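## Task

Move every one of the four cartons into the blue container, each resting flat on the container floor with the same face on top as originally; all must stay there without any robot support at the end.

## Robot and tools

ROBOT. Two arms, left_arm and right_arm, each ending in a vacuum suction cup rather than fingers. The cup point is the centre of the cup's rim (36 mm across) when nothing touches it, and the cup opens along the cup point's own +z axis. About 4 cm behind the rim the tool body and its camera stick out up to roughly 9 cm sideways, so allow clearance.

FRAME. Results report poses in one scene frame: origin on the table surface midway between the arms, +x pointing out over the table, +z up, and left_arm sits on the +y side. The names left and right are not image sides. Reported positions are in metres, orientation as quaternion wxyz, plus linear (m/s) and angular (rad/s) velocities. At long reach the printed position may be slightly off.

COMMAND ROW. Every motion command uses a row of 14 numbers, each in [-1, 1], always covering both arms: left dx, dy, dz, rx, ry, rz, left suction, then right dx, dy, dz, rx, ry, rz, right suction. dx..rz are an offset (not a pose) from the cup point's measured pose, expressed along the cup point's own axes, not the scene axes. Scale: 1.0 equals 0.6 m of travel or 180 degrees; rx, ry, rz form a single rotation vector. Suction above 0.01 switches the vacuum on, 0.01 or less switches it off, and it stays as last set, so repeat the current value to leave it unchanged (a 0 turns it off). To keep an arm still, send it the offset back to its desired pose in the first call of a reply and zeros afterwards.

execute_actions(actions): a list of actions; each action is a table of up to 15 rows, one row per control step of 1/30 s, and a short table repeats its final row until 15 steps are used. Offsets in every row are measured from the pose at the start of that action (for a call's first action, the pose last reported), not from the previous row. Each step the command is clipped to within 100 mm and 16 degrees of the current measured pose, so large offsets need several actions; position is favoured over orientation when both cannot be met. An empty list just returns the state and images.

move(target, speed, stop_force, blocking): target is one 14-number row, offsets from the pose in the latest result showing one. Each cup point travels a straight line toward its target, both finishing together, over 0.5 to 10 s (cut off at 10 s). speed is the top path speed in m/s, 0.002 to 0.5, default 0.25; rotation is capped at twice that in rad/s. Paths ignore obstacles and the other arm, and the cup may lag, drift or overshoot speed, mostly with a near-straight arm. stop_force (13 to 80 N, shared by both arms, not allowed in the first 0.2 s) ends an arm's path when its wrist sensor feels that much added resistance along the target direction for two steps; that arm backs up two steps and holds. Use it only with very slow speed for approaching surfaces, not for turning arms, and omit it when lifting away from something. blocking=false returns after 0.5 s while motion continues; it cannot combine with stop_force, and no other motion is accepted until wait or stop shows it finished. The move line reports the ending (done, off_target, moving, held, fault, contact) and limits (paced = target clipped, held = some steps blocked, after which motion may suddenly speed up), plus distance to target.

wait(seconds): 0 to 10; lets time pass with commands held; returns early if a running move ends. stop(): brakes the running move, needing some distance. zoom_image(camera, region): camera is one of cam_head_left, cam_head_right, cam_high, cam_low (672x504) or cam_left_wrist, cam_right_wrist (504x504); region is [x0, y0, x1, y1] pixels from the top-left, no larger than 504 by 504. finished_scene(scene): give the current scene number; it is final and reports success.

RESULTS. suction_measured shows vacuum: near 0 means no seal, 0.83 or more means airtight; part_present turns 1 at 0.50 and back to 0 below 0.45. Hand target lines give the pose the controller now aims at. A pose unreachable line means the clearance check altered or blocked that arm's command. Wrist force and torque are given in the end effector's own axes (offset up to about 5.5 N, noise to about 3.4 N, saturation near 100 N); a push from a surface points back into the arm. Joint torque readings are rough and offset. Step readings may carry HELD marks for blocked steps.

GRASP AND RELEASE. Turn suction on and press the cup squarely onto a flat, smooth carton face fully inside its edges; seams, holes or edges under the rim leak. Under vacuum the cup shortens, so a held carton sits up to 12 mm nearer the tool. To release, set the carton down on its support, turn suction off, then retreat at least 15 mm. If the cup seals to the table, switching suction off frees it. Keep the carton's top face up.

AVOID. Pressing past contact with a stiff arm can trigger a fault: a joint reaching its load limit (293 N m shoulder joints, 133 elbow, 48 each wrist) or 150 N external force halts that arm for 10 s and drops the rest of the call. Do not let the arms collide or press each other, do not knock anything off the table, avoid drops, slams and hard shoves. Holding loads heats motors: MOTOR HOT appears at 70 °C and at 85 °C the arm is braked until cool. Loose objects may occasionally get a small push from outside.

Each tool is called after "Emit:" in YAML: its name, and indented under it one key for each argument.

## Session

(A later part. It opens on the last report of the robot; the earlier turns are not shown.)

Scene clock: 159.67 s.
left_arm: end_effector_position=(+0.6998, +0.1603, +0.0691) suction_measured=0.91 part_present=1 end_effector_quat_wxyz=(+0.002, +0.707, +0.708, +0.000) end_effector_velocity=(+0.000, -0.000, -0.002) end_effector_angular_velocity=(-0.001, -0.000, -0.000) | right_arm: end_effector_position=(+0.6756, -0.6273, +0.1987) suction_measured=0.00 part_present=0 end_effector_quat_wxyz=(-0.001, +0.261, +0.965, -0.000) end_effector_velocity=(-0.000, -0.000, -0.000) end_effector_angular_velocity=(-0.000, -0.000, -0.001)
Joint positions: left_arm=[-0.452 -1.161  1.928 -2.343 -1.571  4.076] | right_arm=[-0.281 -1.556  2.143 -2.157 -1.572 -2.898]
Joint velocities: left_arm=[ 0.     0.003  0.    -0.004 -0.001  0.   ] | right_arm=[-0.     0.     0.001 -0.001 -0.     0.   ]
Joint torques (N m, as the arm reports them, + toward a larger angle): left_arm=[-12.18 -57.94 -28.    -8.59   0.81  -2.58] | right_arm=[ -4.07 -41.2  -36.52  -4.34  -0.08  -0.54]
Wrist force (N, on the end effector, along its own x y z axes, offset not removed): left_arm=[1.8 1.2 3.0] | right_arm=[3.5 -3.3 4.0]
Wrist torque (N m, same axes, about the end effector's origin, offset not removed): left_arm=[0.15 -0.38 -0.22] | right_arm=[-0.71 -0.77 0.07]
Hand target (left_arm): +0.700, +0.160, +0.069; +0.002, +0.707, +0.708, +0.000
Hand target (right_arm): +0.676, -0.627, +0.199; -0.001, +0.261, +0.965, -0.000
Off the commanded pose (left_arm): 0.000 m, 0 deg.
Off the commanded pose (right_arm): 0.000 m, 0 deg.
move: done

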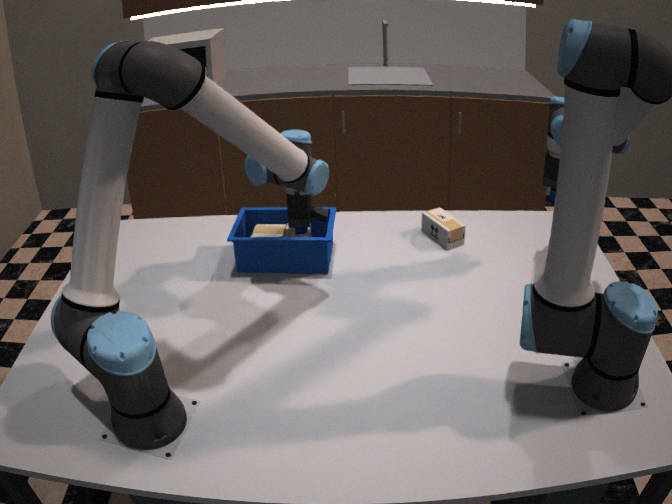

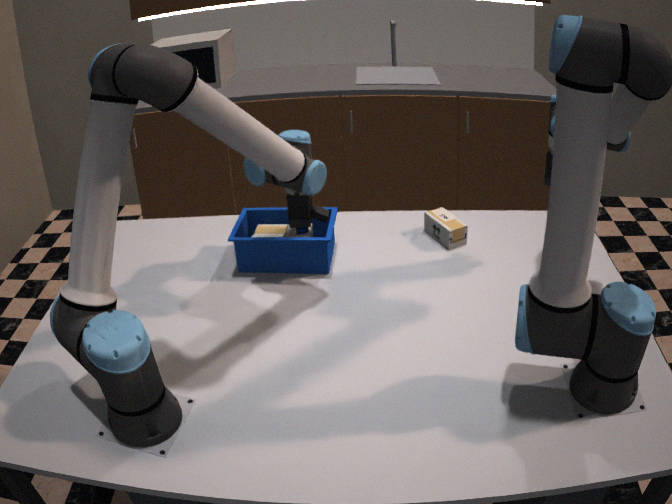

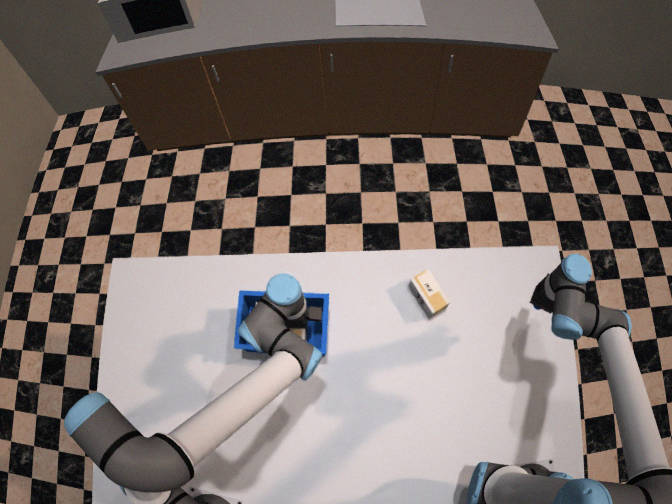

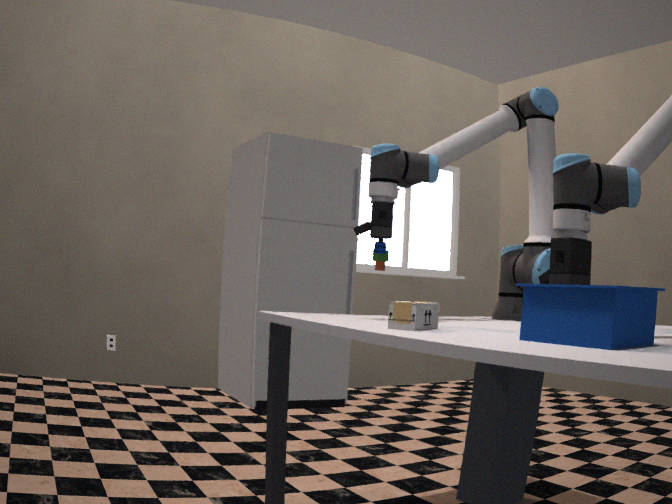

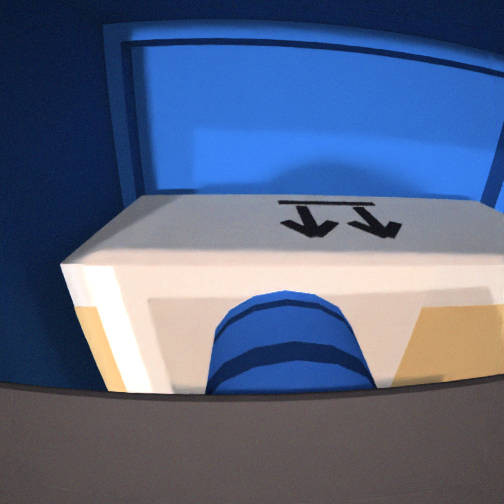

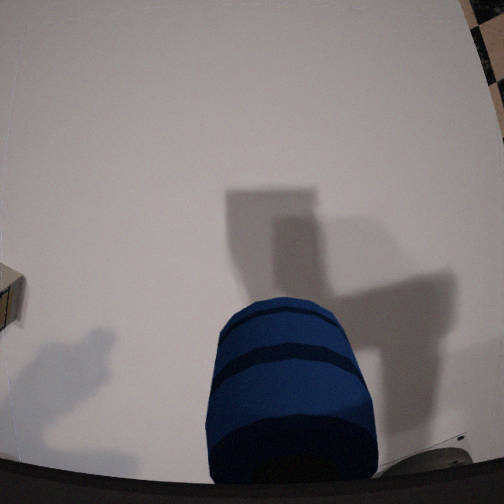

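Emit:
move:
  target: [0,-0.01,0.008,0,0,0.015,1,0,0,0,0,0,0,0]
  speed: 0.02

Emit:
move:
  target: [0.05,0,0,0,0,0,1,0,0,0,0,0,0,0]
  speed: 0.01
  stop_force: 13

Emit:
move:
  target: [0,0,0.03,0,0,0,1,0,0,0,0,0,0,0]
  speed: 0.007
  stop_force: 13

Scene clock: 166.67 s.
left_arm: end_effector_position=(+0.6939, +0.1603, +0.0643) suction_measured=0.91 part_present=1 end_effector_quat_wxyz=(+0.002, +0.723, +0.691, +0.000) end_effector_velocity=(-0.001, -0.000, -0.001) end_effector_angular_velocity=(+0.001, +0.001, -0.008) | right_arm: end_effector_position=(+0.6756, -0.6273, +0.1987) suction_measured=0.00 part_present=0 end_effector_quat_wxyz=(-0.001, +0.261, +0.965, -0.000) end_effector_velocity=(+0.000, +0.000, +0.000) end_effector_angular_velocity=(-0.000, -0.000, -0.001)
Joint positions: left_arm=[-0.456 -1.162  1.942 -2.355 -1.571  4.118] | right_arm=[-0.281 -1.556  2.143 -2.157 -1.572 -2.898]
Joint velocities: left_arm=[-0.002  0.     0.002 -0.001 -0.     0.006] | right_arm=[ 0.     0.    -0.    -0.    -0.     0.001]
Joint torques (N m, as the arm reports them, + toward a larger angle): left_arm=[-15.12 -95.97 -27.63  -7.95   1.84   2.23] | right_arm=[ -0.8  -40.26 -36.95  -4.29   0.03  -0.3 ]
Wrist force (N, on the end effector, along its own x y z axes, offset not removed): left_arm=[1.8 -0.9 0.7] | right_arm=[1.6 -3.9 -1.8]
Wrist torque (N m, same axes, about the end effector's origin, offset not removed): left_arm=[-0.10 -0.54 -0.13] | right_arm=[-0.85 -0.40 0.07]
Hand target (left_arm): +0.694, +0.160, +0.064; +0.002, +0.723, +0.691, +0.000
Hand target (right_arm): +0.676, -0.627, +0.199; -0.001, +0.261, +0.965, -0.000
Off the commanded pose (left_arm): 0.000 m, 0 deg.
Off the commanded pose (right_arm): 0.000 m, 0 deg.
move: done

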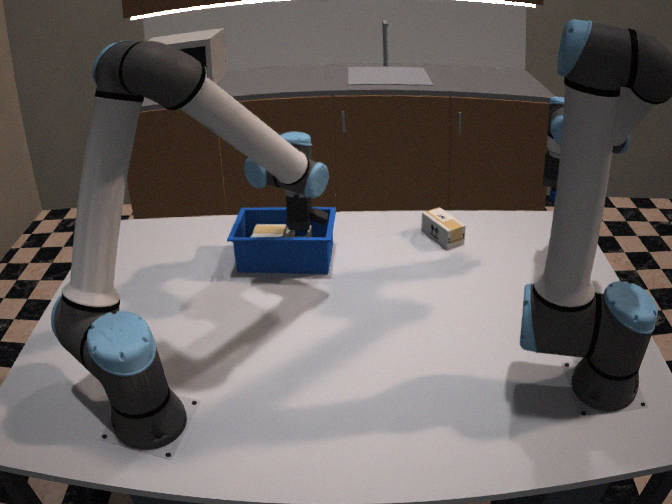

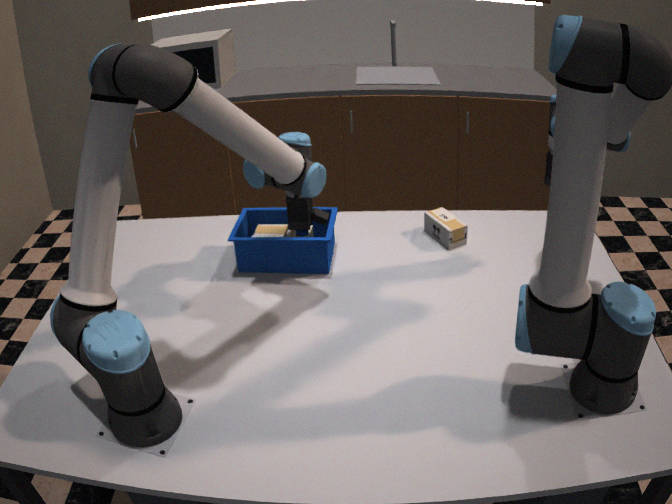

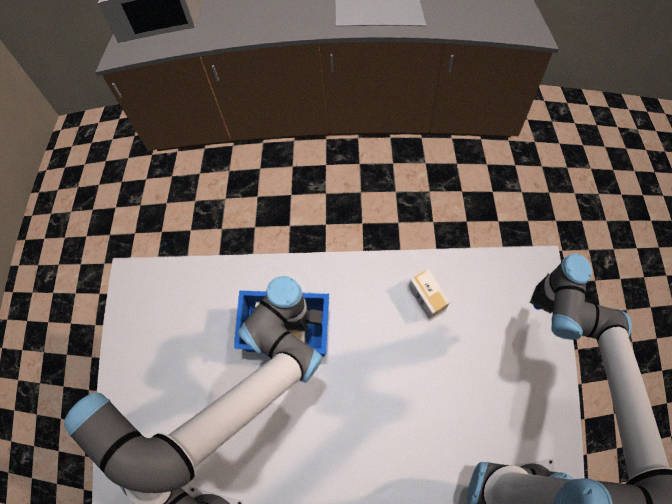

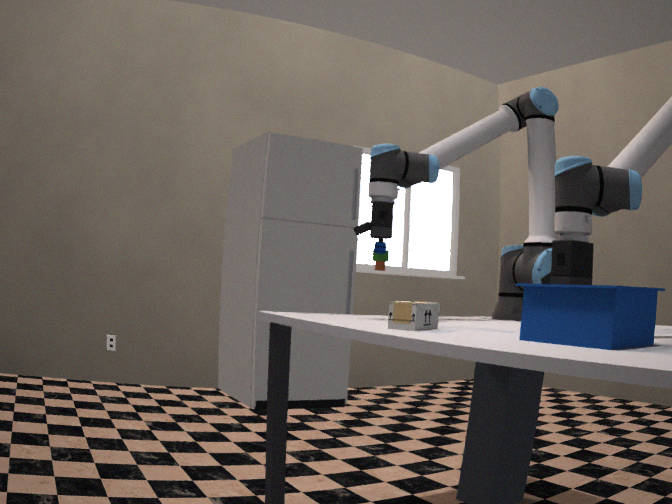

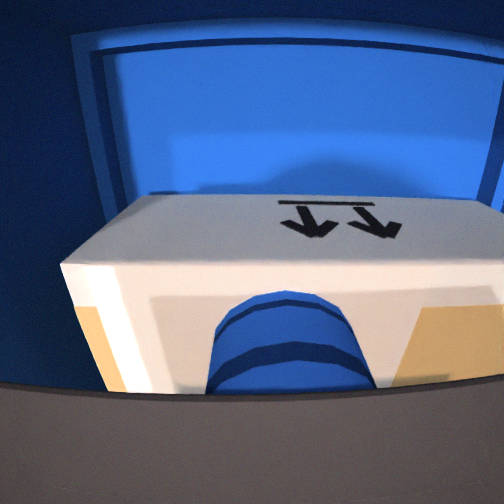

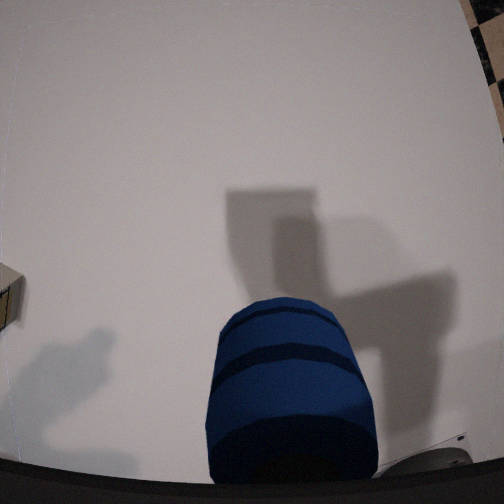

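Scene clock: 169.90 s.
left_arm: end_effector_position=(+0.6953, +0.1901, +0.0643) suction_measured=0.91 part_present=1 end_effector_quat_wxyz=(+0.002, +0.723, +0.691, +0.000) end_effector_velocity=(+0.000, +0.003, +0.000) end_effector_angular_velocity=(-0.000, +0.001, +0.001) | right_arm: end_effector_position=(+0.6756, -0.6273, +0.1987) suction_measured=0.00 part_present=0 end_effector_quat_wxyz=(-0.001, +0.261, +0.965, -0.000) end_effector_velocity=(-0.000, +0.000, -0.000) end_effector_angular_velocity=(+0.000, +0.000, +0.000)
Joint positions: left_arm=[-0.423 -1.175  1.963 -2.363 -1.571  4.151] | right_arm=[-0.281 -1.556  2.143 -2.157 -1.572 -2.898]
Joint velocities: left_arm=[ 0.003 -0.001  0.001  0.    -0.     0.002] | right_arm=[ 0.  0.  0. -0.  0. -0.]
Joint torques (N m, as the arm reports them, + toward a larger angle): left_arm=[ 13.56 -91.4  -27.07  -8.16  -1.53   2.48] | right_arm=[ -1.38 -40.96 -34.31  -4.25  -0.11  -0.42]
Wrist force (N, on the end effector, along its own x y z axes, offset not removed): left_arm=[-0.9 0.5 3.8] | right_arm=[1.7 -6.3 -0.1]
Wrist torque (N m, same axes, about the end effector's origin, offset not removed): left_arm=[0.15 -0.23 -0.12] | right_arm=[-1.20 -0.53 0.04]
Hand target (left_arm): +0.695, +0.190, +0.064; +0.002, +0.723, +0.691, +0.000
Hand target (right_arm): +0.676, -0.627, +0.199; -0.001, +0.261, +0.965, -0.000
Off the commanded pose (left_arm): 0.000 m, 0 deg.
Off the commanded pose (right_arm): 0.000 m, 0 deg.
move: done

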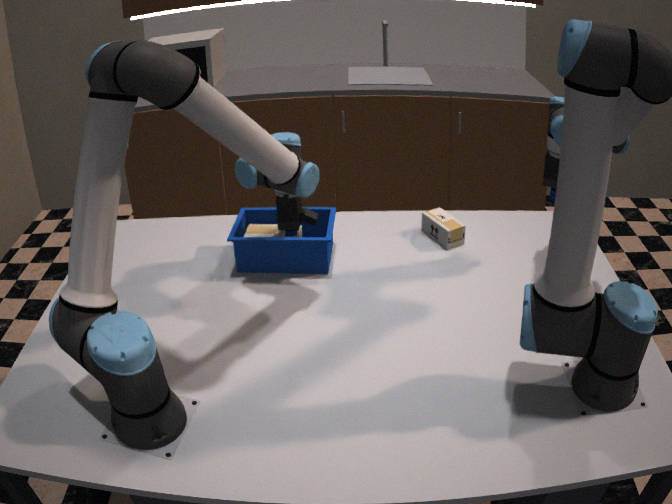

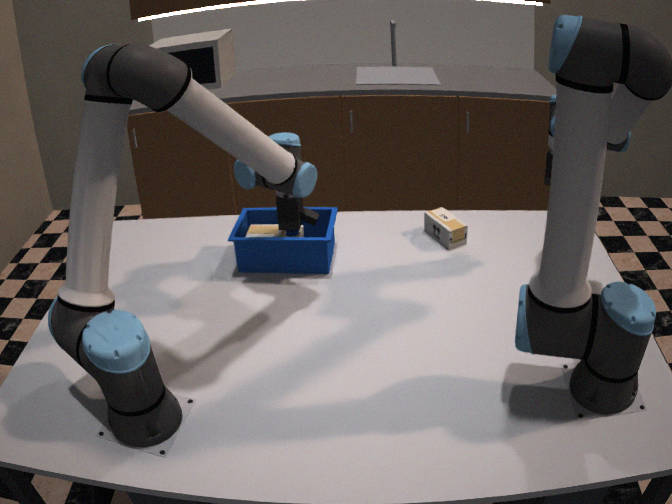

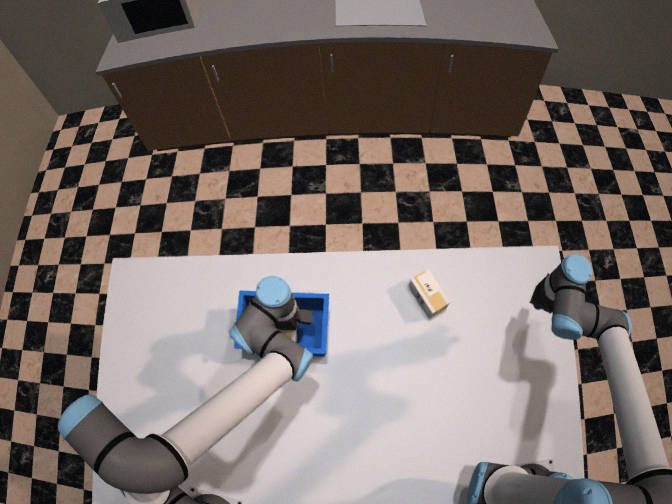

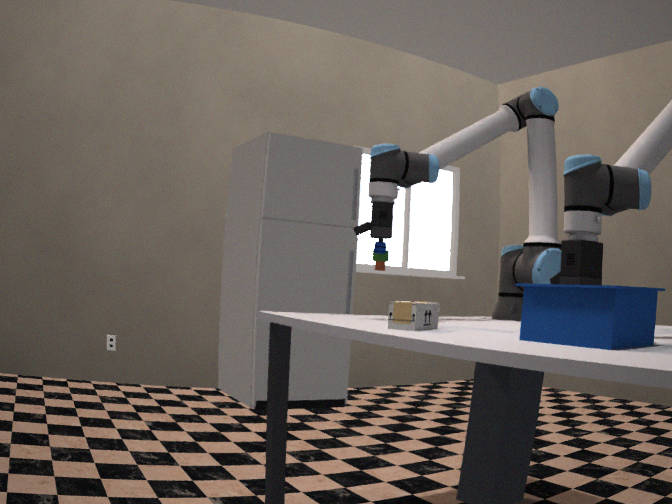

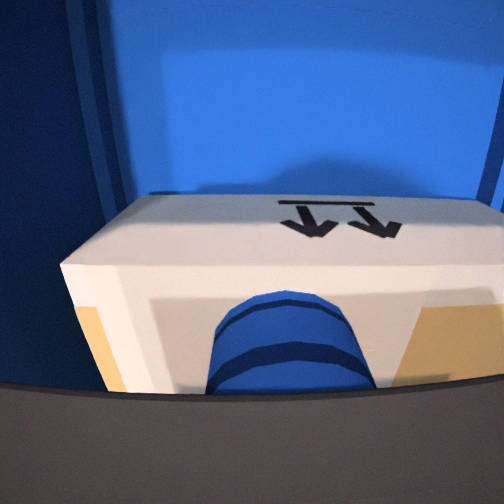

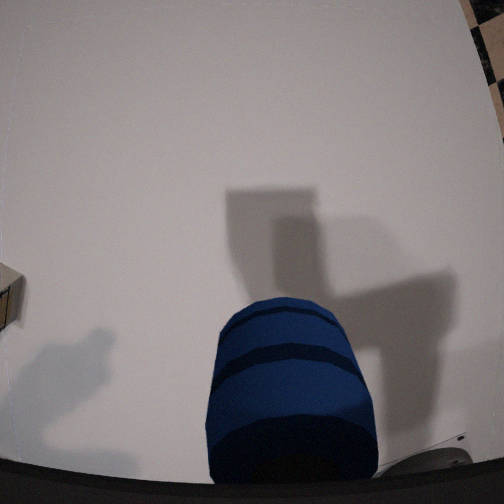

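Scene clock: 171.13 s.
left_arm: end_effector_position=(+0.6954, +0.1900, +0.0582) suction_measured=0.91 part_present=1 end_effector_quat_wxyz=(+0.002, +0.723, +0.691, +0.000) end_effector_velocity=(-0.001, -0.000, +0.001) end_effector_angular_velocity=(+0.002, +0.002, -0.000) | right_arm: end_effector_position=(+0.6756, -0.6273, +0.1987) suction_measured=0.00 part_present=0 end_effector_quat_wxyz=(-0.001, +0.261, +0.965, -0.000) end_effector_velocity=(-0.001, -0.000, -0.000) end_effector_angular_velocity=(+0.001, +0.001, -0.001)
Joint positions: left_arm=[-0.423 -1.168  1.965 -2.374 -1.571  4.151] | right_arm=[-0.281 -1.556  2.143 -2.157 -1.572 -2.898]
Joint velocities: left_arm=[-0.001 -0.002 -0.     0.005  0.    -0.001] | right_arm=[-0.001 -0.     0.     0.001  0.     0.   ]
Joint torques (N m, as the arm reports them, + toward a larger angle): left_arm=[-10.82 -76.77 -27.29   2.59  -1.95  -2.66] | right_arm=[ -1.21 -39.97 -37.    -4.23  -0.04  -0.32]
Wrist force (N, on the end effector, along its own x y z axes, offset not removed): left_arm=[0.1 -1.6 -20.7] | right_arm=[-3.0 -1.6 -0.6]
Wrist torque (N m, same axes, about the end effector's origin, offset not removed): left_arm=[-0.15 -0.10 -0.22] | right_arm=[-0.35 0.17 0.05]
Hand target (left_arm): +0.695, +0.190, +0.059; +0.002, +0.723, +0.691, +0.000
Hand target (right_arm): +0.676, -0.627, +0.199; -0.001, +0.261, +0.965, -0.000
Off the commanded pose (left_arm): 0.012 m, 0 deg.
Off the commanded pose (right_arm): 0.000 m, 0 deg.
move: contact (left_arm)

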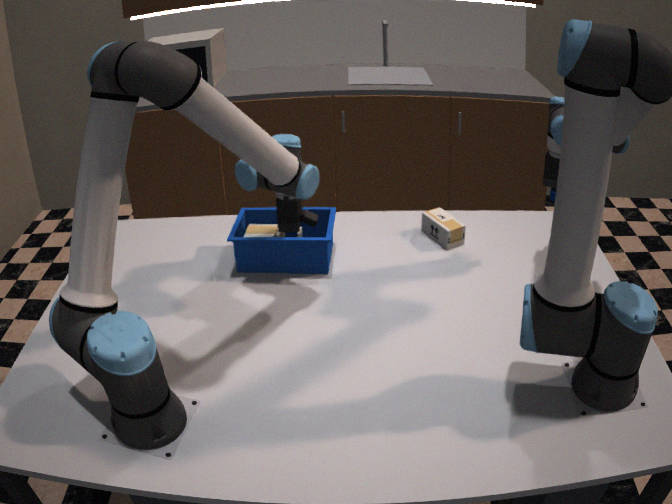

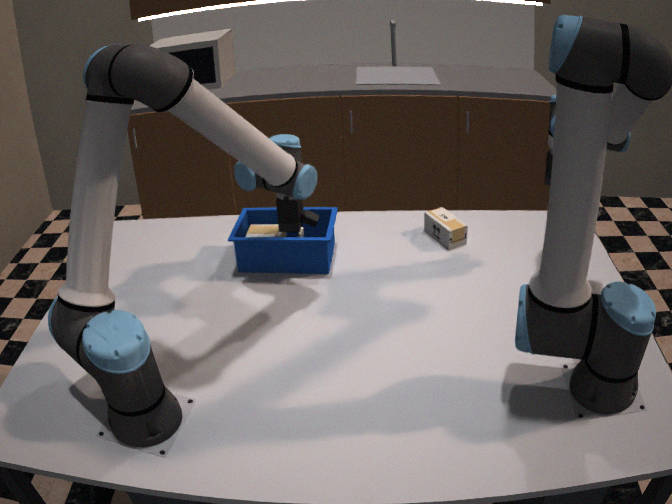

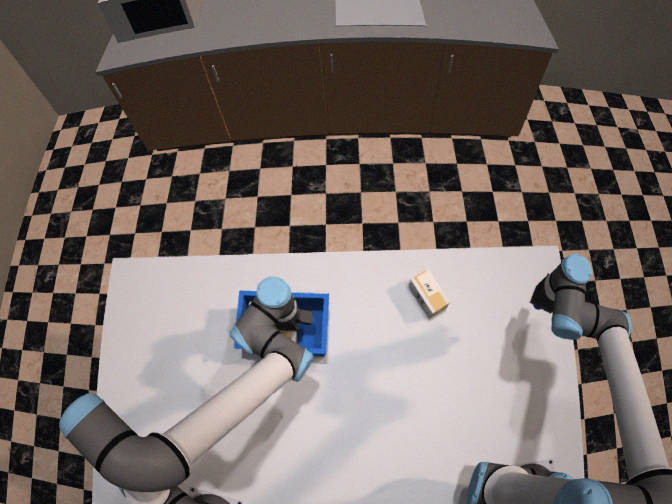

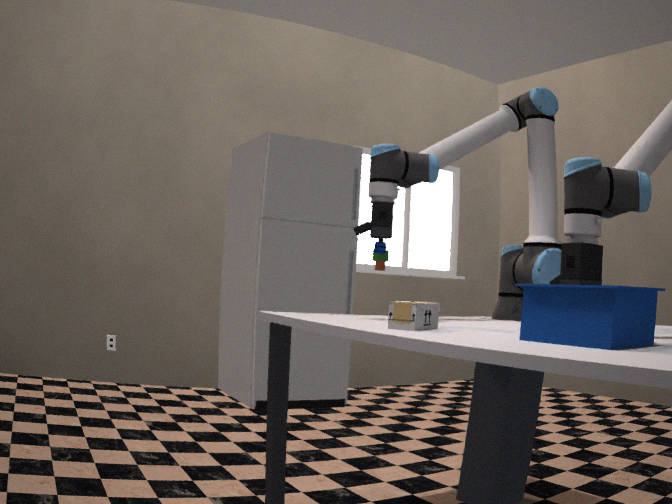

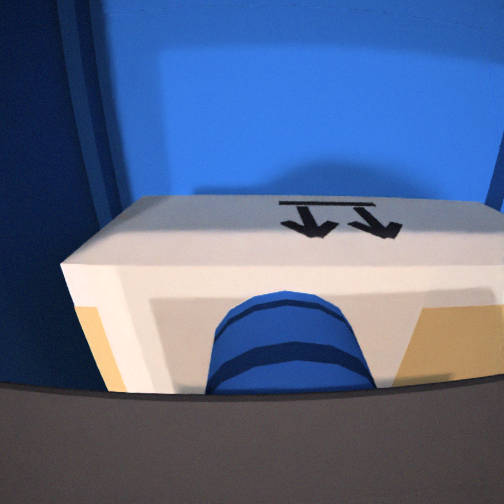

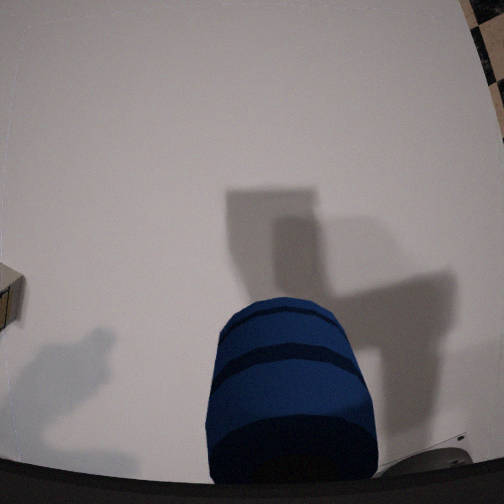

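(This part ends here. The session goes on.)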